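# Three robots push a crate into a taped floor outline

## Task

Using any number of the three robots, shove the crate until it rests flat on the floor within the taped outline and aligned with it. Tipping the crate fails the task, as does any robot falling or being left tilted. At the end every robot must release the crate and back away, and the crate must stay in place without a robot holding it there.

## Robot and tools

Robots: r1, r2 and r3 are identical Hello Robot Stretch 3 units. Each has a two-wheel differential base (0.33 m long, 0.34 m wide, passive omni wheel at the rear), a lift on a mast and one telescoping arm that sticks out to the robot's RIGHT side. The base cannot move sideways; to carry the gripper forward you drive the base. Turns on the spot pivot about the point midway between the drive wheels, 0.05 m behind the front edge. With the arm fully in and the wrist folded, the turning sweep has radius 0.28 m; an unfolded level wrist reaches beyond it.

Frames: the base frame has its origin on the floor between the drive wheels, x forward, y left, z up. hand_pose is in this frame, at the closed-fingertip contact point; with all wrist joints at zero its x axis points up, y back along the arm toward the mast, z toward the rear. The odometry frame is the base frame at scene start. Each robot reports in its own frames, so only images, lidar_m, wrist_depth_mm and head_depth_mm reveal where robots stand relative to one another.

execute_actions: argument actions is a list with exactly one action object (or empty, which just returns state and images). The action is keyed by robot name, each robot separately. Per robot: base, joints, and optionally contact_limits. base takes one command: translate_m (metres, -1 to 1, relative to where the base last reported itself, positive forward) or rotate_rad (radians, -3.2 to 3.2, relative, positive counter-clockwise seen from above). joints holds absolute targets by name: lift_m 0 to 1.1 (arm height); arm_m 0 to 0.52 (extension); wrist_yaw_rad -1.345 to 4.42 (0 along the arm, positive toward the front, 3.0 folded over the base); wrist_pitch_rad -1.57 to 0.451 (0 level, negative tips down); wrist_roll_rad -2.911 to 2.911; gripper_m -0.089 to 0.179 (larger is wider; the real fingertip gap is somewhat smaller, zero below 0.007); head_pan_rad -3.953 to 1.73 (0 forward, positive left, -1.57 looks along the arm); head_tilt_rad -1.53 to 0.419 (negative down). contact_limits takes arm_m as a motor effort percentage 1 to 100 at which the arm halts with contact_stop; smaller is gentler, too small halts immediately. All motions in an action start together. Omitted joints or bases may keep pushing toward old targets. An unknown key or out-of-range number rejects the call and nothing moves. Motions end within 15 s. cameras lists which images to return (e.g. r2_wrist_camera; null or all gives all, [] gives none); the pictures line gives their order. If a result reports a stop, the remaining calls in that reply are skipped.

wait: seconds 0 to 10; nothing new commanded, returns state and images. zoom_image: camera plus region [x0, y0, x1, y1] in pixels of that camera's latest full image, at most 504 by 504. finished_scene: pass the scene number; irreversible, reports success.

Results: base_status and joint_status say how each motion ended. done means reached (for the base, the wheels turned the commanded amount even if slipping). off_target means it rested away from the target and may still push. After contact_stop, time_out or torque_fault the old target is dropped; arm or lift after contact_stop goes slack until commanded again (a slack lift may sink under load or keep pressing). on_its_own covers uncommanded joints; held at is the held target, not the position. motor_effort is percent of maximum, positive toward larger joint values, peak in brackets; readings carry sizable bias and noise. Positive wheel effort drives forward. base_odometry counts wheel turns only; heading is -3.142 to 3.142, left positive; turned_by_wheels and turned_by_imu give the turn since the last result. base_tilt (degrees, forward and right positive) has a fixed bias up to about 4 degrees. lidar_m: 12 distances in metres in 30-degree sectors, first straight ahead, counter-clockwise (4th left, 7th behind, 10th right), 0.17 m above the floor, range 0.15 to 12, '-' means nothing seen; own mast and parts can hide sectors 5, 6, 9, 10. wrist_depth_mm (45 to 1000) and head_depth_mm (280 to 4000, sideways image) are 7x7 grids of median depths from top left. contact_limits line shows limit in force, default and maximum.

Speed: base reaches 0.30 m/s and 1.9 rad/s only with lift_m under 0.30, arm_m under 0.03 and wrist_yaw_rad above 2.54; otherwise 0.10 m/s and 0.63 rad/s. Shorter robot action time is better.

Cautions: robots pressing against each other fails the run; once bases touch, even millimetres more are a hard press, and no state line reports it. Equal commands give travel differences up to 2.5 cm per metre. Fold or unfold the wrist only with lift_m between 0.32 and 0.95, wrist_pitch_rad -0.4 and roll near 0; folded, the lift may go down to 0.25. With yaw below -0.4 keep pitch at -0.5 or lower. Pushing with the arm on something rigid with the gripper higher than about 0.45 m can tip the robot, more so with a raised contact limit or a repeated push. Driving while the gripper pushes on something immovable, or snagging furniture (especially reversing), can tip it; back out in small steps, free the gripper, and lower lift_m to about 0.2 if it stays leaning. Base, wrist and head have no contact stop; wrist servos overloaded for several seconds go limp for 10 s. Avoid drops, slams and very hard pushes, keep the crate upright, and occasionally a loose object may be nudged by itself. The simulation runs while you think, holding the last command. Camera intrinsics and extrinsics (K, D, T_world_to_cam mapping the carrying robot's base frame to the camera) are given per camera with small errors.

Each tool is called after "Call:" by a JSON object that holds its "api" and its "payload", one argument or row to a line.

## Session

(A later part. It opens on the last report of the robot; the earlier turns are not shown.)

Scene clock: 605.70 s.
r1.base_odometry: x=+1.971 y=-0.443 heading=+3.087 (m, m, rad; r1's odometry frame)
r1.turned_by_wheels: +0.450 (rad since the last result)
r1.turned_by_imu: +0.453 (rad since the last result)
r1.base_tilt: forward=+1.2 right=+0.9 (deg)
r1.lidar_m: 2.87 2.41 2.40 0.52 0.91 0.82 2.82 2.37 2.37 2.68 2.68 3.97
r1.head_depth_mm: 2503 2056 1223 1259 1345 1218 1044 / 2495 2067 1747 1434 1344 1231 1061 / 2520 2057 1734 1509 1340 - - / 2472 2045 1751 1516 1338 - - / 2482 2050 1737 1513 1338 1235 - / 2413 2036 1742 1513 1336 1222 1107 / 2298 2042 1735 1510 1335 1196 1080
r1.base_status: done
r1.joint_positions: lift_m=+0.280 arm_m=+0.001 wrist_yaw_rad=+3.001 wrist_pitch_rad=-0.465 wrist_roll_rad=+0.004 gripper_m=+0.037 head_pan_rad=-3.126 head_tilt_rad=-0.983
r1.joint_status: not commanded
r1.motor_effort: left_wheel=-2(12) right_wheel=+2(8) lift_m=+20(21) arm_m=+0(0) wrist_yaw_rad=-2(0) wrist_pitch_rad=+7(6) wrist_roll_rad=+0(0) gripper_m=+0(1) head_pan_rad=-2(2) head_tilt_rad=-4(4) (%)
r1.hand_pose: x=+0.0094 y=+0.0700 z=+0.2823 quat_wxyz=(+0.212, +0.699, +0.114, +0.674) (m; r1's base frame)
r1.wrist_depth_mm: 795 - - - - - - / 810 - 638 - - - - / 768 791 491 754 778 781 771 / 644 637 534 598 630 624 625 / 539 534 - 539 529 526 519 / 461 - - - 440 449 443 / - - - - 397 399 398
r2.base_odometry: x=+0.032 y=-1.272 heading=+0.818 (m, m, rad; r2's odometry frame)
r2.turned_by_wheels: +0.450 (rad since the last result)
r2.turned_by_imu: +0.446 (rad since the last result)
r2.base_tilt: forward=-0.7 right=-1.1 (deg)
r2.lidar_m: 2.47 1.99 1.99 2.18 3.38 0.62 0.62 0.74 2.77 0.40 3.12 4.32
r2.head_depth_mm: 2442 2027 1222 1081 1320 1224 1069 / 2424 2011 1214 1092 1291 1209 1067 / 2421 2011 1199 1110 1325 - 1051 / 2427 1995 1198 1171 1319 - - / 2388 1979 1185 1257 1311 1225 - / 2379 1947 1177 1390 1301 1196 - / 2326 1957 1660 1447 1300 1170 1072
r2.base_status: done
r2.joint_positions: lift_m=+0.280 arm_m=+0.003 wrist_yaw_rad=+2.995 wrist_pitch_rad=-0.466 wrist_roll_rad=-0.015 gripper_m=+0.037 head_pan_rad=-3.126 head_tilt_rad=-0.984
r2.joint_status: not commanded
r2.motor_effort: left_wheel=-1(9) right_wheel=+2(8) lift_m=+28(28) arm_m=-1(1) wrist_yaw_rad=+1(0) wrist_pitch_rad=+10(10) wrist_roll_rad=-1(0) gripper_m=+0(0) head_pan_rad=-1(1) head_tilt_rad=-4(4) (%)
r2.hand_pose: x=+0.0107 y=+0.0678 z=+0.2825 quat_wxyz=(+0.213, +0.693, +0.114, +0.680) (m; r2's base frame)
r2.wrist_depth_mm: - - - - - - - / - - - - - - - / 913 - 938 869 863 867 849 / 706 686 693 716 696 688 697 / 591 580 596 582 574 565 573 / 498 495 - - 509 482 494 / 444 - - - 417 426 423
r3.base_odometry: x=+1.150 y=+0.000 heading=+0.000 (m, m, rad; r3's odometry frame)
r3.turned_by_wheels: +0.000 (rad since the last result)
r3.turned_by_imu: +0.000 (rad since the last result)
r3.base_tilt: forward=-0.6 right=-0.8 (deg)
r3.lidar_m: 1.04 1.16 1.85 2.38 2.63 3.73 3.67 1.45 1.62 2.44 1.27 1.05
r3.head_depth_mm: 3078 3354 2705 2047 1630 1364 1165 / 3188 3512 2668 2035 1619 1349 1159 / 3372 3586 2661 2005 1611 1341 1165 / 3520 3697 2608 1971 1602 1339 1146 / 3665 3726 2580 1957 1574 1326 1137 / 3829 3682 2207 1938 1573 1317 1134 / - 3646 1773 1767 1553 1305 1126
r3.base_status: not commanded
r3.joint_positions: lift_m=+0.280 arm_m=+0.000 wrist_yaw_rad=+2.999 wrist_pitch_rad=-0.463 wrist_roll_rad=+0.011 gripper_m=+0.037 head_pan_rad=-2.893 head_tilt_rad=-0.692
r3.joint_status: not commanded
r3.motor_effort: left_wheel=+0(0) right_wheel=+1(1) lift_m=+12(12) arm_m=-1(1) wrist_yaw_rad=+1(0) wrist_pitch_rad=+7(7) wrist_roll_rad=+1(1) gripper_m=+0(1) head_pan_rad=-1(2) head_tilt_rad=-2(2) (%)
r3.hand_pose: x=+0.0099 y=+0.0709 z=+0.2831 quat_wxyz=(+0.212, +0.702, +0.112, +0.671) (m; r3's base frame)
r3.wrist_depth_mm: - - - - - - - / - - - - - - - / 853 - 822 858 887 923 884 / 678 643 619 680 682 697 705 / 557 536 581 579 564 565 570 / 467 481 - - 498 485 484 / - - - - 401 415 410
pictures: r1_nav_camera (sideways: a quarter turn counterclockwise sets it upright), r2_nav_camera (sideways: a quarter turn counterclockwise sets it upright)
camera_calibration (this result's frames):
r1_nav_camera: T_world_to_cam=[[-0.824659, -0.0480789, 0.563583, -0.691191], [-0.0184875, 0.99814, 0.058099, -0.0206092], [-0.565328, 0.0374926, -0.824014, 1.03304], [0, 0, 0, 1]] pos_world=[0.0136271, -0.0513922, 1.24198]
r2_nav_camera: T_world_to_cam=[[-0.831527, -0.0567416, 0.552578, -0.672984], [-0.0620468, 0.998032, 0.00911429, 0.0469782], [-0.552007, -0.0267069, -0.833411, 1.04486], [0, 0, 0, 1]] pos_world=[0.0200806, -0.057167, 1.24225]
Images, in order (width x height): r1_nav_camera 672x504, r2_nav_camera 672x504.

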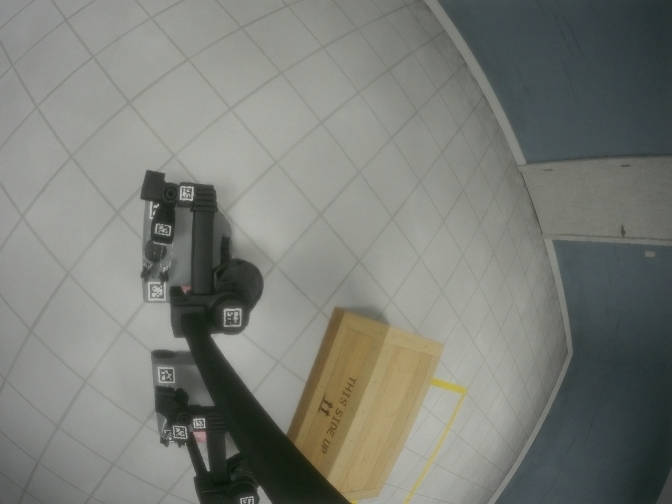

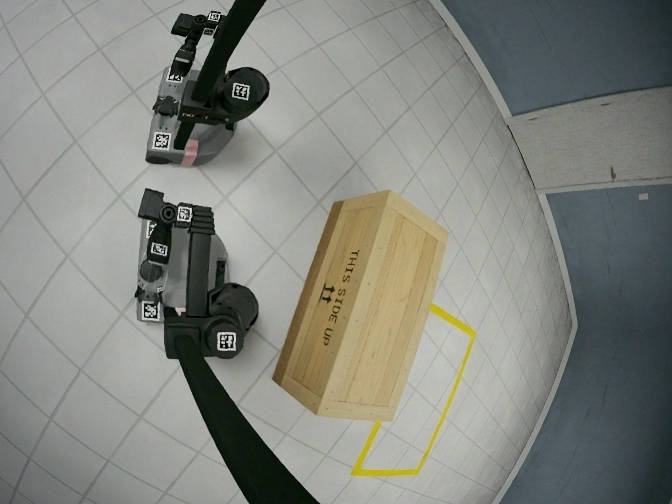

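Call:
{"api": "execute_actions", "payload": {
  "actions": [
    {"r1":{"base":{"translate_m":-0.2}},"r2":{"base":{"translate_m":-0.27}}}
  ],
  "cameras": []
}}

Call:
{"api": "execute_actions", "payload": {
  "actions": [
    {"r1":{"base":{"rotate_rad":-0.36}},"r2":{"base":{"rotate_rad":-0.35}}}
  ],
  "cameras": ["r1_head_camera","r2_head_camera","r2_nav_camera"]
}}

Scene clock: 619.70 s.
r1.base_odometry: x=+2.171 y=-0.453 heading=+3.087 (m, m, rad; r1's odometry frame)
r1.turned_by_wheels: +0.000 (rad since the last result)
r1.turned_by_imu: -0.002 (rad since the last result)
r1.base_tilt: forward=+1.2 right=+0.8 (deg)
r1.lidar_m: 3.03 2.55 2.54 0.54 0.70 0.64 2.65 2.24 2.24 2.52 2.80 2.87
r1.head_depth_mm: 2512 2065 1745 1080 1278 1226 1058 / 2503 2058 1750 1524 1316 1232 1061 / 2515 2048 1736 1521 1338 - - / 2491 2052 1748 1512 1339 - - / 2394 2055 1753 1511 1335 1238 - / 2317 2056 1739 1514 1335 1216 1104 / 2207 2051 1730 1518 1341 1194 1081
r1.base_status: done
r1.joint_positions: lift_m=+0.280 arm_m=+0.001 wrist_yaw_rad=+3.001 wrist_pitch_rad=-0.465 wrist_roll_rad=+0.004 gripper_m=+0.037 head_pan_rad=-3.126 head_tilt_rad=-0.983
r1.joint_status: not commanded
r1.motor_effort: left_wheel=-2(12) right_wheel=+2(5) lift_m=+21(20) arm_m=+0(0) wrist_yaw_rad=+0(1) wrist_pitch_rad=+6(6) wrist_roll_rad=+0(0) gripper_m=+0(0) head_pan_rad=-2(2) head_tilt_rad=-4(4) (%)
r1.hand_pose: x=+0.0094 y=+0.0700 z=+0.2823 quat_wxyz=(+0.212, +0.699, +0.114, +0.674) (m; r1's base frame)
r1.wrist_depth_mm: 614 - - - - - - / 627 - 675 - - - 989 / 632 492 514 792 775 758 771 / 624 581 555 631 622 626 609 / 534 530 - 542 527 526 518 / 459 - - - 441 449 449 / - - - - 397 395 390
r2.base_odometry: x=-0.152 y=-1.469 heading=+0.818 (m, m, rad; r2's odometry frame)
r2.turned_by_wheels: +0.000 (rad since the last result)
r2.turned_by_imu: -0.003 (rad since the last result)
r2.base_tilt: forward=-0.7 right=-1.2 (deg)
r2.lidar_m: 2.69 2.17 2.15 2.35 0.41 0.36 0.36 0.43 2.60 0.42 3.28 4.53
r2.head_depth_mm: 2468 2023 1728 1061 939 1042 1070 / 2427 2018 1713 1055 950 1166 1073 / 2417 2014 1703 1049 961 - 1051 / 2398 1980 1696 1043 974 - - / 2370 1982 1677 1038 1115 1224 - / 2367 1944 1668 1033 1245 1190 - / 2354 1940 1670 1430 1274 1165 1074
r2.base_status: done
r2.joint_positions: lift_m=+0.280 arm_m=+0.003 wrist_yaw_rad=+2.995 wrist_pitch_rad=-0.466 wrist_roll_rad=-0.015 gripper_m=+0.037 head_pan_rad=-3.126 head_tilt_rad=-0.984
r2.joint_status: not commanded
r2.motor_effort: left_wheel=-1(7) right_wheel=+2(3) lift_m=+28(29) arm_m=-1(1) wrist_yaw_rad=+0(1) wrist_pitch_rad=+10(10) wrist_roll_rad=+0(0) gripper_m=+0(1) head_pan_rad=+0(1) head_tilt_rad=-4(4) (%)
r2.hand_pose: x=+0.0107 y=+0.0678 z=+0.2825 quat_wxyz=(+0.213, +0.693, +0.114, +0.680) (m; r2's base frame)
r2.wrist_depth_mm: 379 - - - - - - / 400 - - - - - - / 408 - 900 889 864 878 855 / 420 488 688 681 700 689 696 / 427 523 600 565 581 569 572 / 430 491 - - 499 489 486 / 400 - - - 413 426 433
r3.base_odometry: x=+1.150 y=+0.000 heading=+0.000 (m, m, rad; r3's odometry frame)
r3.turned_by_wheels: +0.000 (rad since the last result)
r3.turned_by_imu: -0.001 (rad since the last result)
r3.base_tilt: forward=-0.6 right=-0.8 (deg)
r3.lidar_m: 1.04 1.16 1.85 2.37 2.63 3.70 3.67 1.45 1.63 2.44 1.27 1.05
r3.head_depth_mm: 3046 3381 2743 2047 1638 1361 1167 / 3199 3527 2709 2008 1616 1350 1162 / 3394 3610 2656 1999 1612 1340 1167 / 3512 3741 2601 1983 1597 1335 1145 / 3699 3805 2565 1956 1575 1327 1137 / 3842 3714 2198 1928 1568 1316 1131 / - 3614 1756 1769 1553 1306 1125
r3.base_status: not commanded
r3.joint_positions: lift_m=+0.280 arm_m=+0.000 wrist_yaw_rad=+2.999 wrist_pitch_rad=-0.463 wrist_roll_rad=+0.011 gripper_m=+0.037 head_pan_rad=-2.893 head_tilt_rad=-0.692
r3.joint_status: not commanded
r3.motor_effort: left_wheel=+0(0) right_wheel=+1(1) lift_m=+12(12) arm_m=-1(1) wrist_yaw_rad=+1(1) wrist_pitch_rad=+7(6) wrist_roll_rad=+1(1) gripper_m=+0(0) head_pan_rad=-2(2) head_tilt_rad=-2(2) (%)
r3.hand_pose: x=+0.0099 y=+0.0709 z=+0.2831 quat_wxyz=(+0.212, +0.702, +0.112, +0.671) (m; r3's base frame)
r3.wrist_depth_mm: - - - - - - - / - - - - - - - / 852 - 845 892 868 901 891 / 680 650 621 675 683 703 709 / 552 520 567 568 566 576 560 / 469 486 - - 489 478 482 / - - - - 404 410 413
pictures: none
No camera images: the call's "cameras" was empty. Leave "cameras" out to get every camera's image.

Scene clock: 621.17 s.
r1.base_odometry: x=+2.171 y=-0.453 heading=+2.727 (m, m, rad; r1's odometry frame)
r1.turned_by_wheels: -0.360 (rad since the last result)
r1.turned_by_imu: -0.362 (rad since the last result)
r1.base_tilt: forward=+1.2 right=+0.9 (deg)
r1.lidar_m: 4.20 2.77 2.54 2.56 0.90 0.66 0.64 2.44 2.24 2.25 2.80 2.81
r1.head_depth_mm: 2502 2065 1227 1127 1196 1088 1067 / 2492 2050 1225 1131 1345 1230 1060 / 2485 2059 1222 1128 1346 - - / 2485 2057 1747 1513 1341 - - / 2486 2049 1739 1503 1342 1240 - / 2479 2050 1746 1504 1336 1216 1107 / 2482 2038 1739 1508 1341 1196 1085
r1.base_status: done
r1.joint_positions: lift_m=+0.280 arm_m=+0.001 wrist_yaw_rad=+3.001 wrist_pitch_rad=-0.465 wrist_roll_rad=+0.004 gripper_m=+0.037 head_pan_rad=-3.126 head_tilt_rad=-0.983
r1.joint_status: not commanded
r1.motor_effort: left_wheel=+3(13) right_wheel=-3(8) lift_m=+21(20) arm_m=+0(0) wrist_yaw_rad=-1(1) wrist_pitch_rad=+6(6) wrist_roll_rad=+0(0) gripper_m=-1(0) head_pan_rad=-2(2) head_tilt_rad=-4(3) (%)
r1.hand_pose: x=+0.0094 y=+0.0700 z=+0.2823 quat_wxyz=(+0.212, +0.699, +0.114, +0.674) (m; r1's base frame)
r1.wrist_depth_mm: - - - - - - - / - - - - - - 977 / 489 471 797 780 781 770 747 / 421 456 631 629 628 622 610 / 472 496 - 540 528 522 513 / 458 - - - 436 449 453 / - - - - 394 393 393
r2.base_odometry: x=-0.152 y=-1.469 heading=+0.468 (m, m, rad; r2's odometry frame)
r2.turned_by_wheels: -0.350 (rad since the last result)
r2.turned_by_imu: -0.348 (rad since the last result)
r2.base_tilt: forward=-0.6 right=-1.2 (deg)
r2.lidar_m: 3.88 2.40 2.15 2.16 2.10 0.38 0.36 0.37 0.49 2.61 0.40 3.27
r2.head_depth_mm: 2470 2028 1726 1513 1322 1233 1071 / 2471 2033 1727 1054 986 1214 1067 / 2434 2005 1706 1055 975 - 1050 / 2373 1996 1711 1041 971 - - / 2392 1951 1691 1042 969 1227 - / 2363 1971 1676 1035 960 1183 - / 2338 1948 1684 1027 957 1169 1072
r2.base_status: done
r2.joint_positions: lift_m=+0.280 arm_m=+0.003 wrist_yaw_rad=+2.995 wrist_pitch_rad=-0.466 wrist_roll_rad=-0.015 gripper_m=+0.037 head_pan_rad=-3.126 head_tilt_rad=-0.984
r2.joint_status: not commanded
r2.motor_effort: left_wheel=+2(7) right_wheel=-3(9) lift_m=+28(28) arm_m=-1(1) wrist_yaw_rad=+0(1) wrist_pitch_rad=+9(9) wrist_roll_rad=-1(0) gripper_m=-1(1) head_pan_rad=+0(0) head_tilt_rad=-4(4) (%)
r2.hand_pose: x=+0.0107 y=+0.0678 z=+0.2825 quat_wxyz=(+0.213, +0.693, +0.114, +0.680) (m; r2's base frame)
r2.wrist_depth_mm: - - - - - - - / - - - - - - - / 862 - 874 900 884 857 877 / 701 655 711 701 699 704 683 / 584 582 610 578 570 571 563 / 507 503 - - 500 497 498 / 444 - - - 414 425 423
r3.base_odometry: x=+1.150 y=+0.000 heading=+0.000 (m, m, rad; r3's odometry frame)
r3.turned_by_wheels: +0.000 (rad since the last result)
r3.turned_by_imu: +0.000 (rad since the last result)
r3.base_tilt: forward=-0.7 right=-0.8 (deg)
r3.lidar_m: 1.04 1.16 1.85 2.38 2.64 3.71 3.69 1.45 1.63 2.44 1.27 1.05
r3.head_depth_mm: 3056 3363 2715 2044 1630 1370 1172 / 3210 3483 2686 2017 1627 1352 1162 / 3342 3597 2652 2004 1613 1348 1165 / 3463 3759 2606 1972 1602 1339 1147 / 3702 3749 2549 1957 1577 1318 1134 / 3848 3686 2213 1925 1574 1315 1137 / - 3617 1754 1764 1565 1308 1125
r3.base_status: not commanded
r3.joint_positions: lift_m=+0.280 arm_m=+0.000 wrist_yaw_rad=+2.999 wrist_pitch_rad=-0.463 wrist_roll_rad=+0.011 gripper_m=+0.037 head_pan_rad=-2.893 head_tilt_rad=-0.692
r3.joint_status: not commanded
r3.motor_effort: left_wheel=-1(1) right_wheel=+1(1) lift_m=+12(12) arm_m=-1(1) wrist_yaw_rad=+1(0) wrist_pitch_rad=+7(7) wrist_roll_rad=+1(1) gripper_m=+0(0) head_pan_rad=-2(1) head_tilt_rad=-2(2) (%)
r3.hand_pose: x=+0.0099 y=+0.0709 z=+0.2831 quat_wxyz=(+0.212, +0.702, +0.112, +0.671) (m; r3's base frame)
r3.wrist_depth_mm: - - - - - - - / - - - - - - - / 865 - 814 870 872 860 918 / 664 638 624 687 683 700 698 / 550 523 575 567 566 562 557 / 464 484 - - 490 475 481 / - - - - 402 408 413
pictures: r1_head_camera (sideways: a quarter turn clockwise sets it upright), r2_head_camera (sideways: a quarter turn clockwise sets it upright), r2_nav_camera (sideways: a quarter turn counterclockwise sets it upright)
camera_calibration (this result's frames):
r1_head_camera: T_world_to_cam=[[0.839893, 0.0510068, -0.54035, 0.716392], [0.0610055, -0.998137, 0.000603849, 0.00139757], [-0.539313, -0.0334715, -0.84144, 1.05789], [0, 0, 0, 1]] pos_world=[-0.031244, 0.000263269, 1.27725]
r2_head_camera: T_world_to_cam=[[0.851249, 0.0210793, -0.524339, 0.69262], [-0.00502953, -0.998819, -0.0483195, 0.0603469], [-0.524738, 0.0437691, -0.850138, 1.06504], [0, 0, 0, 1]] pos_world=[-0.0304184, -0.000940386, 1.27152]
r2_nav_camera: T_world_to_cam=[[-0.831528, -0.0567414, 0.552578, -0.672984], [-0.0620465, 0.998032, 0.00911429, 0.0469782], [-0.552007, -0.0267068, -0.833411, 1.04486], [0, 0, 0, 1]] pos_world=[0.0200806, -0.057167, 1.24225]
Images, in order (width x height): r1_head_camera 896x504, r2_head_camera 896x504, r2_nav_camera 672x504.

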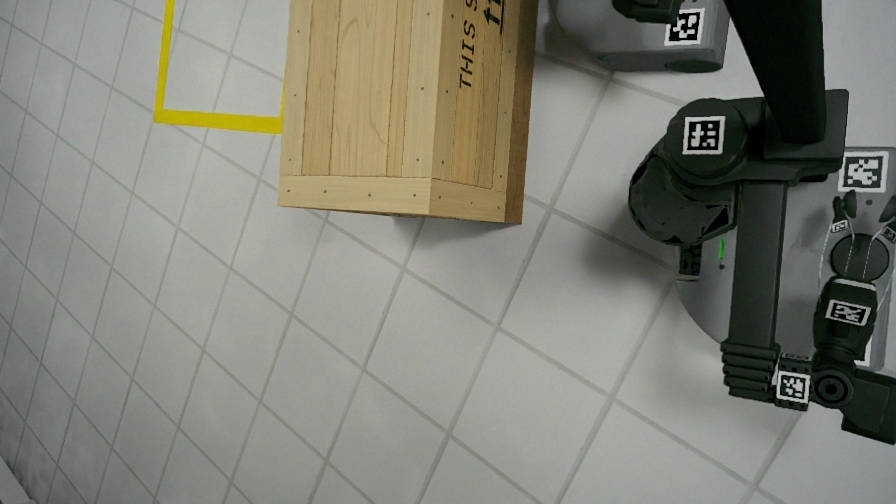

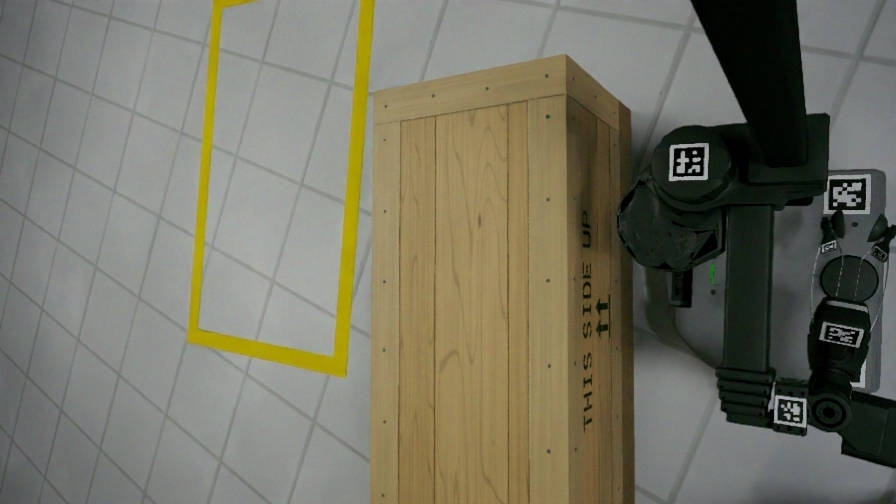

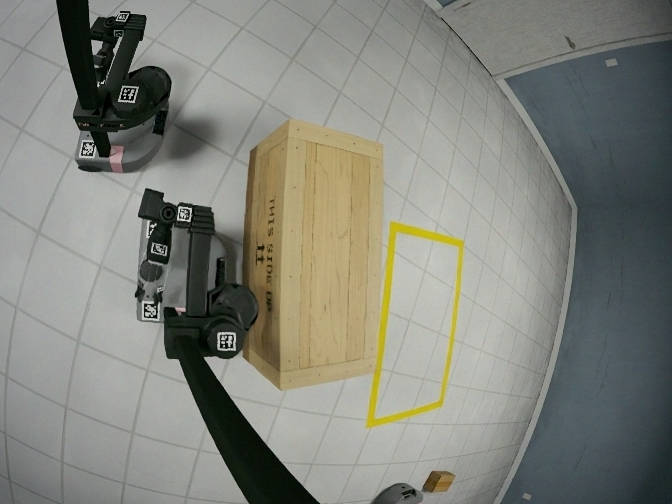

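Call:
{"api": "execute_actions", "payload": {
  "actions": [
    {"r1":{"base":{"rotate_rad":-0.22}},"r2":{"base":{"translate_m":-0.07}}}
  ],
  "cameras": []
}}

Call:
{"api": "execute_actions", "payload": {
  "actions": [
    {"r1":{"base":{"translate_m":-0.32}}}
  ],
  "cameras": []
}}

Call:
{"api": "execute_actions", "payload": {
  "actions": [
    {"r1":{"base":{"rotate_rad":0.22},"joints":{"lift_m":0.33}},"r2":{"joints":{"lift_m":0.33}}}
  ],
  "cameras": ["r1_head_camera","r2_head_camera","r2_nav_camera"]
}}

Scene clock: 641.07 s.
r1.base_odometry: x=+2.171 y=-0.453 heading=+2.507 (m, m, rad; r1's odometry frame)
r1.turned_by_wheels: -0.220 (rad since the last result)
r1.turned_by_imu: -0.222 (rad since the last result)
r1.base_tilt: forward=+1.2 right=+0.9 (deg)
r1.lidar_m: 2.81 3.14 2.55 2.54 0.58 0.58 0.64 2.75 2.25 2.24 2.45 2.83
r1.head_depth_mm: 2509 2056 1225 1130 1124 1218 1065 / 2494 2060 1224 1237 1211 1226 1060 / 2492 2056 1219 1194 1341 - - / 2497 2064 1219 1156 1333 - - / 2499 2049 1700 1484 1340 1236 - / 2500 2038 1733 1521 1333 1218 1108 / 2485 2053 1747 1514 1337 1199 1083
r1.base_status: done
r1.joint_positions: lift_m=+0.280 arm_m=+0.001 wrist_yaw_rad=+3.001 wrist_pitch_rad=-0.465 wrist_roll_rad=+0.004 gripper_m=+0.037 head_pan_rad=-3.126 head_tilt_rad=-0.983
r1.joint_status: not commanded
r1.motor_effort: left_wheel=+3(11) right_wheel=-2(8) lift_m=+20(20) arm_m=+0(0) wrist_yaw_rad=+0(0) wrist_pitch_rad=+6(6) wrist_roll_rad=+0(0) gripper_m=+0(1) head_pan_rad=-2(2) head_tilt_rad=-4(3) (%)
r1.hand_pose: x=+0.0094 y=+0.0700 z=+0.2823 quat_wxyz=(+0.212, +0.699, +0.114, +0.674) (m; r1's base frame)
r1.wrist_depth_mm: - - - - - - - / - - - - - - - / 598 770 787 770 787 779 771 / 564 650 636 623 624 612 615 / 517 538 - 549 526 520 518 / 463 - - - 438 449 450 / - - - - 397 397 393
r2.base_odometry: x=-0.215 y=-1.501 heading=+0.468 (m, m, rad; r2's odometry frame)
r2.turned_by_wheels: +0.000 (rad since the last result)
r2.turned_by_imu: -0.001 (rad since the last result)
r2.base_tilt: forward=-0.7 right=-1.2 (deg)
r2.lidar_m: 3.94 2.43 2.18 2.18 0.44 0.31 0.29 0.30 0.40 2.59 0.45 0.47
r2.head_depth_mm: 2449 2036 1730 1502 1314 1231 1070 / 2449 2016 1727 1055 949 1194 1064 / 2424 2000 1705 1052 943 - 1052 / 2414 1981 1706 1043 942 - - / 2377 1986 1697 1038 932 1138 - / 2347 1975 1676 1037 931 1168 - / 2337 1954 1670 1029 927 1149 1071
r2.base_status: done
r2.joint_positions: lift_m=+0.280 arm_m=+0.003 wrist_yaw_rad=+2.995 wrist_pitch_rad=-0.466 wrist_roll_rad=-0.015 gripper_m=+0.037 head_pan_rad=-3.126 head_tilt_rad=-0.984
r2.joint_status: not commanded
r2.motor_effort: left_wheel=+2(6) right_wheel=-3(10) lift_m=+28(28) arm_m=-1(1) wrist_yaw_rad=+0(0) wrist_pitch_rad=+10(9) wrist_roll_rad=+0(1) gripper_m=+0(0) head_pan_rad=-1(1) head_tilt_rad=-4(5) (%)
r2.hand_pose: x=+0.0107 y=+0.0678 z=+0.2825 quat_wxyz=(+0.213, +0.693, +0.114, +0.680) (m; r2's base frame)
r2.wrist_depth_mm: - - - - - - - / - - - - - - - / 896 - 895 856 875 855 864 / 707 671 668 695 694 691 685 / 572 582 598 585 570 570 573 / 464 498 - - 508 480 485 / 408 - - - 414 431 434
r3.base_odometry: x=+1.150 y=+0.000 heading=+0.000 (m, m, rad; r3's odometry frame)
r3.turned_by_wheels: +0.000 (rad since the last result)
r3.turned_by_imu: -0.001 (rad since the last result)
r3.base_tilt: forward=-0.6 right=-0.8 (deg)
r3.lidar_m: 1.04 1.16 1.85 2.38 2.64 3.72 3.67 1.45 1.63 2.44 1.27 1.05
r3.head_depth_mm: 3076 3359 2738 2038 1630 1367 1166 / 3190 3477 2672 2026 1616 1350 1161 / 3394 3637 2634 1992 1611 1344 1168 / 3471 3776 2586 1983 1594 1334 1147 / 3632 3750 2567 1962 1576 1330 1136 / 3848 3705 2209 1938 1549 1327 1133 / - 3670 1772 1761 1553 1309 1122
r3.base_status: not commanded
r3.joint_positions: lift_m=+0.280 arm_m=+0.000 wrist_yaw_rad=+2.999 wrist_pitch_rad=-0.463 wrist_roll_rad=+0.011 gripper_m=+0.037 head_pan_rad=-2.893 head_tilt_rad=-0.692
r3.joint_status: not commanded
r3.motor_effort: left_wheel=+0(0) right_wheel=+1(1) lift_m=+12(12) arm_m=-1(1) wrist_yaw_rad=+1(1) wrist_pitch_rad=+7(7) wrist_roll_rad=+1(1) gripper_m=+0(0) head_pan_rad=-1(0) head_tilt_rad=-2(2) (%)
r3.hand_pose: x=+0.0099 y=+0.0709 z=+0.2831 quat_wxyz=(+0.212, +0.702, +0.112, +0.671) (m; r3's base frame)
r3.wrist_depth_mm: - - - - - - - / - - - - - - - / 872 - 834 870 900 871 916 / 673 644 633 685 676 698 695 / 556 527 588 570 558 559 564 / 465 486 - - 494 478 485 / - - - - 400 413 413
pictures: none
No camera images: the call's "cameras" was empty. Leave "cameras" out to get every camera's image.

Scene clock: 643.87 s.
r1.base_odometry: x=+2.428 y=-0.643 heading=+2.507 (m, m, rad; r1's odometry frame)
r1.turned_by_wheels: +0.000 (rad since the last result)
r1.turned_by_imu: -0.001 (rad since the last result)
r1.base_tilt: forward=+1.2 right=+0.8 (deg)
r1.lidar_m: 3.13 3.21 2.60 0.41 0.41 0.37 0.32 0.32 2.20 2.19 2.39 3.21
r1.head_depth_mm: 2514 2057 1736 1064 992 762 1055 / 2505 2070 1735 1066 989 1074 1057 / 2488 2063 1743 1065 973 - - / 2476 2056 1752 1065 970 - - / 2498 2059 1745 1105 1274 1232 - / 2482 2043 1735 1511 1335 1219 1109 / 2484 2045 1738 1513 1336 1200 1086
r1.base_status: done
r1.joint_positions: lift_m=+0.280 arm_m=+0.001 wrist_yaw_rad=+3.001 wrist_pitch_rad=-0.465 wrist_roll_rad=+0.004 gripper_m=+0.037 head_pan_rad=-3.126 head_tilt_rad=-0.983
r1.joint_status: not commanded
r1.motor_effort: left_wheel=+3(8) right_wheel=-2(9) lift_m=+20(20) arm_m=+0(0) wrist_yaw_rad=-2(1) wrist_pitch_rad=+6(6) wrist_roll_rad=+0(0) gripper_m=+0(0) head_pan_rad=-2(2) head_tilt_rad=-4(4) (%)
r1.hand_pose: x=+0.0094 y=+0.0700 z=+0.2823 quat_wxyz=(+0.212, +0.699, +0.114, +0.674) (m; r1's base frame)
r1.wrist_depth_mm: - - - - - - - / - - - - - - - / 491 475 759 781 776 774 759 / 387 389 610 624 630 627 616 / 347 370 - 548 526 517 521 / 436 - - - 442 452 448 / - - - - 394 393 393
r2.base_odometry: x=-0.215 y=-1.501 heading=+0.468 (m, m, rad; r2's odometry frame)
r2.turned_by_wheels: +0.000 (rad since the last result)
r2.turned_by_imu: -0.001 (rad since the last result)
r2.base_tilt: forward=-0.7 right=-1.2 (deg)
r2.lidar_m: 3.91 2.43 2.18 2.18 0.44 0.31 0.29 0.30 0.40 0.28 3.11 3.36
r2.head_depth_mm: 2470 2023 1744 1502 1320 1237 1070 / 2431 2007 1718 1056 948 1188 1059 / 2419 2004 1716 1049 943 - 1052 / 2410 1978 1704 1043 941 - - / 2357 1977 1698 1042 938 1140 - / 2361 1969 1690 1033 935 1173 - / 2337 1948 1661 1028 927 1057 931
r2.base_status: not commanded
r2.joint_positions: lift_m=+0.280 arm_m=+0.003 wrist_yaw_rad=+2.995 wrist_pitch_rad=-0.466 wrist_roll_rad=-0.015 gripper_m=+0.037 head_pan_rad=-3.126 head_tilt_rad=-0.984
r2.joint_status: not commanded
r2.motor_effort: left_wheel=+2(2) right_wheel=-2(3) lift_m=+28(28) arm_m=-1(1) wrist_yaw_rad=+0(1) wrist_pitch_rad=+9(10) wrist_roll_rad=+0(0) gripper_m=-1(0) head_pan_rad=-1(1) head_tilt_rad=-4(4) (%)
r2.hand_pose: x=+0.0107 y=+0.0678 z=+0.2825 quat_wxyz=(+0.213, +0.693, +0.114, +0.680) (m; r2's base frame)
r2.wrist_depth_mm: - - - - - - - / - - - - - - - / 873 - 872 887 899 907 857 / 718 695 693 681 675 689 682 / 586 567 600 574 570 563 577 / 444 494 - - 504 485 486 / 406 - - - 419 421 427
r3.base_odometry: x=+1.150 y=+0.000 heading=+0.000 (m, m, rad; r3's odometry frame)
r3.turned_by_wheels: +0.000 (rad since the last result)
r3.turned_by_imu: +0.000 (rad since the last result)
r3.base_tilt: forward=-0.6 right=-0.9 (deg)
r3.lidar_m: 1.04 1.16 1.85 2.37 2.64 3.72 3.66 1.46 1.63 2.44 1.27 1.05
r3.head_depth_mm: 3095 3356 2704 2040 1647 1366 1166 / 3213 3494 2694 2024 1623 1354 1160 / 3357 3657 2631 1999 1607 1345 1165 / 3484 3724 2592 1995 1589 1334 1142 / 3694 3725 2569 1961 1582 1322 1139 / 3846 3657 2232 1928 1562 1311 1133 / 4000 3622 1765 1770 1553 1303 1125
r3.base_status: not commanded
r3.joint_positions: lift_m=+0.280 arm_m=+0.000 wrist_yaw_rad=+2.999 wrist_pitch_rad=-0.463 wrist_roll_rad=+0.011 gripper_m=+0.037 head_pan_rad=-2.893 head_tilt_rad=-0.692
r3.joint_status: not commanded
r3.motor_effort: left_wheel=-1(0) right_wheel=+1(1) lift_m=+12(12) arm_m=-1(1) wrist_yaw_rad=+1(0) wrist_pitch_rad=+7(7) wrist_roll_rad=+1(1) gripper_m=+0(0) head_pan_rad=-1(1) head_tilt_rad=-2(3) (%)
r3.hand_pose: x=+0.0099 y=+0.0709 z=+0.2831 quat_wxyz=(+0.212, +0.702, +0.112, +0.671) (m; r3's base frame)
r3.wrist_depth_mm: - - - - - - - / - - - - - - - / 859 - 820 856 913 870 933 / 675 657 634 684 682 678 691 / 548 527 582 568 571 561 563 / 470 490 - - 486 475 476 / - - - - 400 413 416
pictures: none
No camera images: the call's "cameras" was empty. Leave "cameras" out to get every camera's image.

Scene clock: 645.17 s.
r1.base_odometry: x=+2.428 y=-0.643 heading=+2.727 (m, m, rad; r1's odometry frame)
r1.turned_by_wheels: +0.220 (rad since the last result)
r1.turned_by_imu: +0.221 (rad since the last result)
r1.base_tilt: forward=+1.2 right=+0.8 (deg)
r1.lidar_m: 4.36 2.82 2.58 0.41 0.46 0.34 0.32 2.36 2.18 2.21 2.72 3.13
r1.head_depth_mm: 2509 2062 1750 1068 957 1052 691 / 2502 2047 1741 1063 956 1092 1046 / 2500 2045 1743 1064 952 - - / 2496 2044 1738 1105 973 - - / 2500 2043 1737 1510 1339 1234 - / 2469 2041 1732 1514 1337 1219 - / 2493 2041 1746 1511 1340 1198 1089
r1.base_status: done
r1.joint_positions: lift_m=+0.330 arm_m=+0.001 wrist_yaw_rad=+3.001 wrist_pitch_rad=-0.465 wrist_roll_rad=+0.004 gripper_m=+0.037 head_pan_rad=-3.126 head_tilt_rad=-0.983
r1.joint_status: all done
r1.motor_effort: left_wheel=-2(10) right_wheel=+2(8) lift_m=+25(26) arm_m=+0(0) wrist_yaw_rad=-1(1) wrist_pitch_rad=+6(6) wrist_roll_rad=+0(0) gripper_m=+0(0) head_pan_rad=-2(2) head_tilt_rad=-4(4) (%)
r1.hand_pose: x=+0.0094 y=+0.0700 z=+0.3321 quat_wxyz=(+0.212, +0.699, +0.114, +0.674) (m; r1's base frame)
r1.wrist_depth_mm: 470 - - - - - - / 468 - - - - - - / 466 599 580 869 866 874 863 / 446 465 460 702 690 695 703 / 434 449 - 570 593 585 589 / 420 515 - - 494 499 501 / 403 - - - 445 443 442
r2.base_odometry: x=-0.215 y=-1.501 heading=+0.468 (m, m, rad; r2's odometry frame)
r2.turned_by_wheels: +0.000 (rad since the last result)
r2.turned_by_imu: +0.000 (rad since the last result)
r2.base_tilt: forward=-0.7 right=-1.1 (deg)
r2.lidar_m: 3.92 2.43 2.18 2.19 0.44 0.31 0.29 0.30 0.40 0.29 3.09 3.33
r2.head_depth_mm: 2459 2047 1729 1502 1316 1235 1071 / 2434 2004 1716 1053 949 1200 1063 / 2428 1991 1713 1048 943 - 1050 / 2402 1989 1689 1045 941 - - / 2406 1975 1691 1037 939 1143 - / 2389 1956 1685 1033 933 1182 - / 2347 1933 1675 1033 930 1061 936
r2.base_status: not commanded
r2.joint_positions: lift_m=+0.330 arm_m=+0.003 wrist_yaw_rad=+2.995 wrist_pitch_rad=-0.466 wrist_roll_rad=-0.015 gripper_m=+0.037 head_pan_rad=-3.126 head_tilt_rad=-0.984
r2.joint_status: all done
r2.motor_effort: left_wheel=+2(2) right_wheel=-3(3) lift_m=+55(60) arm_m=-1(1) wrist_yaw_rad=+0(0) wrist_pitch_rad=+9(10) wrist_roll_rad=+0(0) gripper_m=+0(0) head_pan_rad=-1(1) head_tilt_rad=-4(4) (%)
r2.hand_pose: x=+0.0107 y=+0.0678 z=+0.3317 quat_wxyz=(+0.213, +0.693, +0.114, +0.680) (m; r2's base frame)
r2.wrist_depth_mm: - - - - - - - / - - - - - - - / - - 990 975 - 991 976 / 775 759 761 762 790 779 742 / 644 652 667 645 652 644 636 / 457 551 - 548 559 551 547 / 428 495 - - 461 484 475
r3.base_odometry: x=+1.150 y=+0.000 heading=+0.000 (m, m, rad; r3's odometry frame)
r3.turned_by_wheels: +0.000 (rad since the last result)
r3.turned_by_imu: +0.000 (rad since the last result)
r3.base_tilt: forward=-0.6 right=-0.8 (deg)
r3.lidar_m: 1.04 1.16 1.85 2.37 2.63 3.73 3.68 1.45 1.63 2.44 1.27 1.05
r3.head_depth_mm: 3091 3366 2712 2032 1632 1363 1163 / 3174 3542 2674 2022 1622 1349 1162 / 3354 3627 2637 1996 1611 1342 1166 / 3479 3783 2598 1978 1592 1336 1147 / 3696 3739 2568 1968 1584 1321 1135 / 3846 3674 2215 1933 1562 1316 1132 / - 3613 1761 1762 1563 1306 1128
r3.base_status: not commanded
r3.joint_positions: lift_m=+0.280 arm_m=+0.000 wrist_yaw_rad=+2.999 wrist_pitch_rad=-0.463 wrist_roll_rad=+0.011 gripper_m=+0.037 head_pan_rad=-2.893 head_tilt_rad=-0.692
r3.joint_status: not commanded
r3.motor_effort: left_wheel=-1(1) right_wheel=+1(1) lift_m=+12(12) arm_m=-1(1) wrist_yaw_rad=+2(0) wrist_pitch_rad=+7(7) wrist_roll_rad=+1(1) gripper_m=+0(0) head_pan_rad=-2(2) head_tilt_rad=-2(2) (%)
r3.hand_pose: x=+0.0099 y=+0.0709 z=+0.2831 quat_wxyz=(+0.212, +0.702, +0.112, +0.671) (m; r3's base frame)
r3.wrist_depth_mm: - - - - - - - / - - - - - - - / 858 - 824 868 888 869 908 / 671 654 615 683 696 694 693 / 550 528 568 568 569 557 564 / 470 483 - - 488 484 478 / - - - - 404 414 412
pictures: r1_head_camera (sideways: a quarter turn clockwise sets it upright), r2_head_camera (sideways: a quarter turn clockwise sets it upright), r2_nav_camera (sideways: a quarter turn counterclockwise sets it upright)
camera_calibration (this result's frames):
r1_head_camera: T_world_to_cam=[[0.839893, 0.051007, -0.54035, 0.716392], [0.0610057, -0.998137, 0.000603857, 0.00139755], [-0.539313, -0.0334716, -0.84144, 1.05789], [0, 0, 0, 1]] pos_world=[-0.031244, 0.00026326, 1.27725]
r2_head_camera: T_world_to_cam=[[0.851249, 0.0210793, -0.524339, 0.69262], [-0.00502953, -0.998819, -0.0483195, 0.0603469], [-0.524738, 0.0437691, -0.850138, 1.06504], [0, 0, 0, 1]] pos_world=[-0.0304184, -0.000940386, 1.27152]
r2_nav_camera: T_world_to_cam=[[-0.831528, -0.0567414, 0.552578, -0.672984], [-0.0620465, 0.998032, 0.00911428, 0.0469782], [-0.552007, -0.0267068, -0.833411, 1.04486], [0, 0, 0, 1]] pos_world=[0.0200806, -0.057167, 1.24225]
Images, in order (width x height): r1_head_camera 896x504, r2_head_camera 896x504, r2_nav_camera 672x504.

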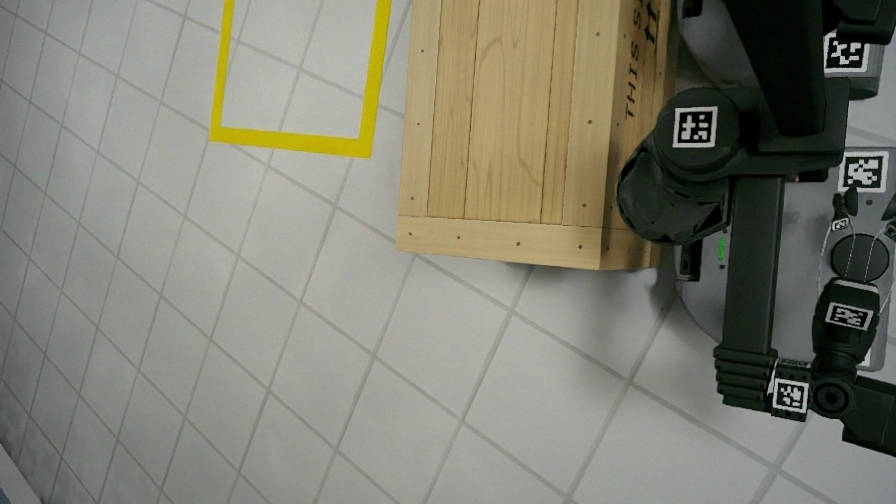

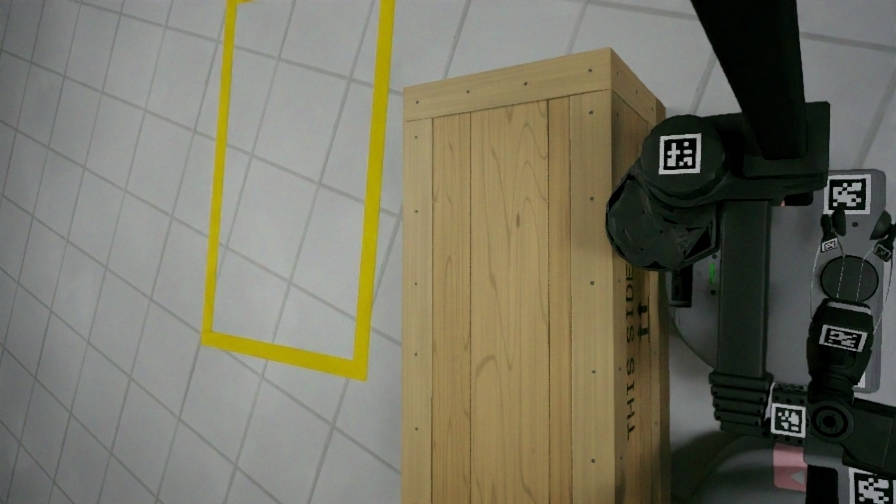

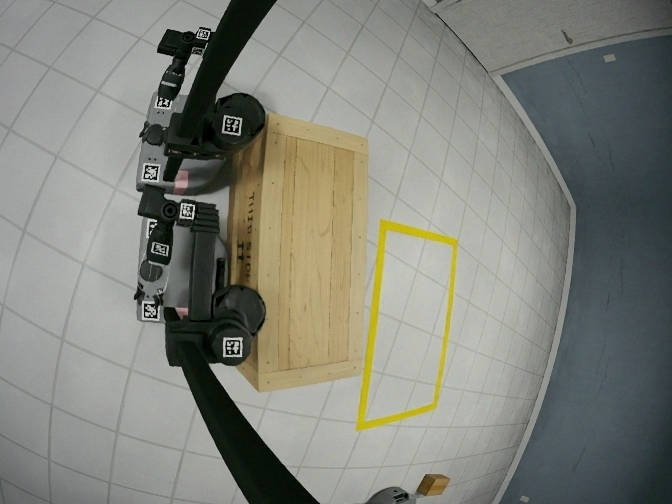

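Call:
{"api": "execute_actions", "payload": {
  "actions": [
    {"r1":{"base":{"translate_m":-0.2}},"r2":{"base":{"translate_m":-0.13}}}
  ],
  "cameras": ["r1_head_camera","r2_head_camera","r2_nav_camera"]
}}

Scene clock: 663.53 s.
r1.base_odometry: x=+2.611 y=-0.723 heading=+2.727 (m, m, rad; r1's odometry frame)
r1.turned_by_wheels: +0.000 (rad since the last result)
r1.turned_by_imu: +0.074 (rad since the last result)
r1.base_tilt: forward=+1.2 right=+0.8 (deg)
r1.lidar_m: 4.04 2.79 2.63 0.43 0.34 0.28 0.28 2.27 2.14 2.19 2.83 3.25
r1.head_depth_mm: 2526 2074 1748 1519 941 883 931 / 2509 2062 1749 1067 941 885 1061 / 2506 2058 1742 1062 940 - - / 2487 2044 1735 1517 972 - - / 2486 2060 1732 1506 1336 1236 - / 2488 2042 1740 1518 1337 1213 - / 2416 2054 1739 1511 1334 1197 1087
r1.base_status: translate_m off_target (by the wheels' count: -0.1995 of -0.2000)
r1.joint_positions: lift_m=+0.330 arm_m=+0.001 wrist_yaw_rad=+3.001 wrist_pitch_rad=-0.466 wrist_roll_rad=+0.004 gripper_m=+0.037 head_pan_rad=-3.126 head_tilt_rad=-0.983
r1.joint_status: not commanded
r1.on_its_own: left_wheel is at rest, and its effort (-91) is outside its rest range (-18 to +18); right_wheel is at rest, and its effort (-63) is outside its rest range (-18 to +18)
r1.motor_effort: left_wheel=-91(100) right_wheel=-63(76) lift_m=+23(24) arm_m=+0(0) wrist_yaw_rad=-2(2) wrist_pitch_rad=+6(6) wrist_roll_rad=+0(0) gripper_m=+0(1) head_pan_rad=-2(1) head_tilt_rad=-3(4) (%)
r1.hand_pose: x=+0.0093 y=+0.0700 z=+0.3321 quat_wxyz=(+0.212, +0.699, +0.114, +0.674) (m; r1's base frame)
r1.wrist_depth_mm: 332 - - - - - - / 334 - - - - - - / 331 403 579 568 874 861 856 / 331 424 465 461 701 700 692 / 332 451 - 500 587 586 581 / 328 438 - - 498 500 502 / 312 - - - 443 443 440
r2.base_odometry: x=-0.330 y=-1.559 heading=+0.469 (m, m, rad; r2's odometry frame)
r2.turned_by_wheels: +0.000 (rad since the last result)
r2.turned_by_imu: +0.134 (rad since the last result)
r2.base_tilt: forward=-0.7 right=-1.3 (deg)
r2.lidar_m: 3.31 2.31 2.18 2.23 0.34 0.28 0.27 0.30 0.33 0.43 3.45 3.38
r2.head_depth_mm: 2489 2054 1728 1506 1295 1211 1076 / 2456 2022 1735 1051 933 972 1071 / 2438 1988 1720 1053 937 - 1052 / 2430 1977 1710 1048 936 - - / 2366 1972 1692 1040 933 1175 - / 2355 1974 1677 1029 947 1197 - / 2363 1951 1668 1025 957 1039 1008
r2.base_status: translate_m off_target (by the wheels' count: -0.1298 of -0.1300)
r2.joint_positions: lift_m=+0.330 arm_m=+0.003 wrist_yaw_rad=+2.995 wrist_pitch_rad=-0.466 wrist_roll_rad=-0.015 gripper_m=+0.037 head_pan_rad=-3.126 head_tilt_rad=-0.984
r2.joint_status: not commanded
r2.on_its_own: right_wheel is at rest, and its effort (-30) is outside its rest range (-18 to +18)
r2.motor_effort: left_wheel=-16(78) right_wheel=-30(75) lift_m=+53(55) arm_m=-1(1) wrist_yaw_rad=+0(1) wrist_pitch_rad=+10(10) wrist_roll_rad=+0(1) gripper_m=+1(0) head_pan_rad=-1(0) head_tilt_rad=-5(4) (%)
r2.hand_pose: x=+0.0106 y=+0.0678 z=+0.3317 quat_wxyz=(+0.213, +0.693, +0.114, +0.680) (m; r2's base frame)
r2.wrist_depth_mm: - - - - - - - / - - - - - - - / 342 - 991 980 961 945 995 / 349 743 793 789 801 773 771 / 351 619 660 629 641 624 640 / 347 469 - 544 572 550 552 / 341 480 - - 467 471 472
r3.base_odometry: x=+1.150 y=+0.000 heading=+0.000 (m, m, rad; r3's odometry frame)
r3.turned_by_wheels: +0.000 (rad since the last result)
r3.turned_by_imu: -0.001 (rad since the last result)
r3.base_tilt: forward=-0.6 right=-0.9 (deg)
r3.lidar_m: 1.04 1.16 1.85 2.37 2.64 3.72 3.68 1.45 1.88 2.44 1.27 1.05
r3.head_depth_mm: 3055 3387 2703 2045 1632 1361 1161 / 3168 3504 2654 2025 1622 1354 1161 / 3381 3587 2629 2000 1602 1341 1158 / 3528 3762 2624 1971 1590 1336 1143 / 3733 3774 2585 1955 1586 1325 1143 / 3797 3633 2052 1900 1567 1313 1129 / - 3612 1763 1762 1556 1304 1128
r3.base_status: not commanded
r3.joint_positions: lift_m=+0.280 arm_m=+0.000 wrist_yaw_rad=+2.999 wrist_pitch_rad=-0.463 wrist_roll_rad=+0.011 gripper_m=+0.037 head_pan_rad=-2.893 head_tilt_rad=-0.692
r3.joint_status: not commanded
r3.motor_effort: left_wheel=+0(1) right_wheel=+1(1) lift_m=+12(12) arm_m=-1(1) wrist_yaw_rad=+1(1) wrist_pitch_rad=+7(7) wrist_roll_rad=+1(1) gripper_m=+0(1) head_pan_rad=-2(2) head_tilt_rad=-2(2) (%)
r3.hand_pose: x=+0.0099 y=+0.0709 z=+0.2831 quat_wxyz=(+0.212, +0.702, +0.112, +0.671) (m; r3's base frame)
r3.wrist_depth_mm: - - - - - - - / - - - - - - - / 847 - 856 881 885 876 880 / 686 650 627 681 683 695 699 / 556 528 575 568 556 567 574 / 465 478 - - 494 473 479 / - - - - 402 414 411
pictures: r1_head_camera (sideways: a quarter turn clockwise sets it upright), r2_head_camera (sideways: a quarter turn clockwise sets it upright), r2_nav_camera (sideways: a quarter turn counterclockwise sets it upright)
camera_calibration (this result's frames):
r1_head_camera: T_world_to_cam=[[0.83989, 0.0509815, -0.540357, 0.716401], [0.0609755, -0.998139, 0.000603491, 0.00139822], [-0.539321, -0.0334554, -0.841436, 1.05788], [0, 0, 0, 1]] pos_world=[-0.0312442, 0.000264388, 1.27725]
r2_head_camera: T_world_to_cam=[[0.851228, 0.0210796, -0.524372, 0.692663], [-0.0050307, -0.998819, -0.0483187, 0.0603459], [-0.524772, 0.0437682, -0.850117, 1.06502], [0, 0, 0, 1]] pos_world=[-0.0304196, -0.00094043, 1.27152]
r2_nav_camera: T_world_to_cam=[[-0.831506, -0.0567417, 0.55261, -0.673027], [-0.0620469, 0.998032, 0.00911611, 0.0469758], [-0.55204, -0.0267077, -0.83339, 1.04483], [0, 0, 0, 1]] pos_world=[0.0200783, -0.057167, 1.24225]
Images, in order (width x height): r1_head_camera 896x504, r2_head_camera 896x504, r2_nav_camera 672x504.

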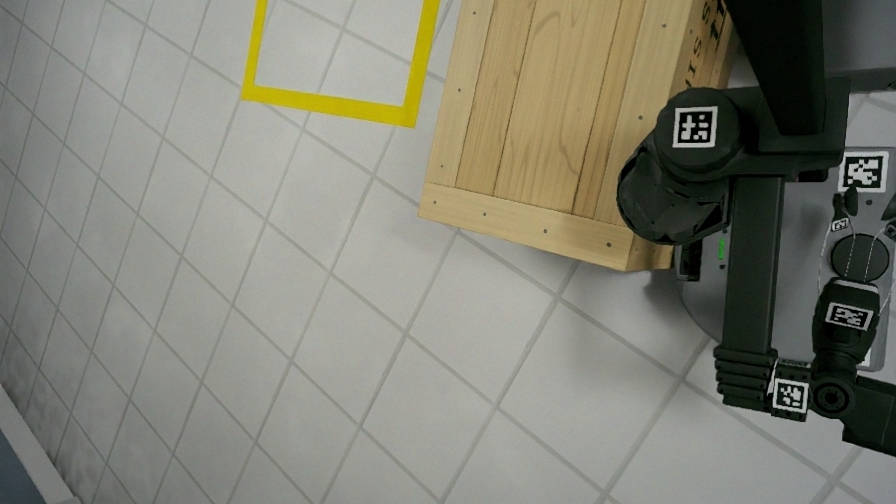

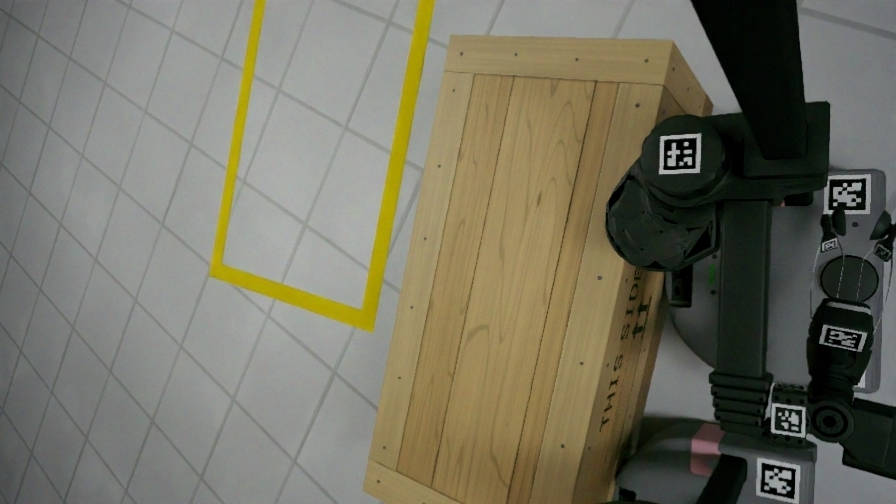

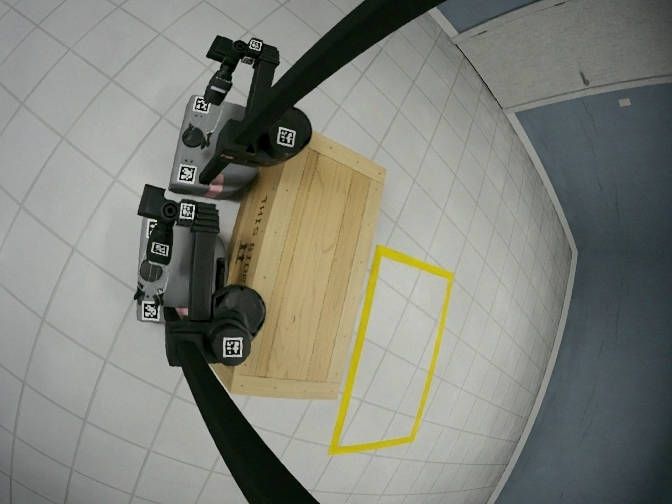

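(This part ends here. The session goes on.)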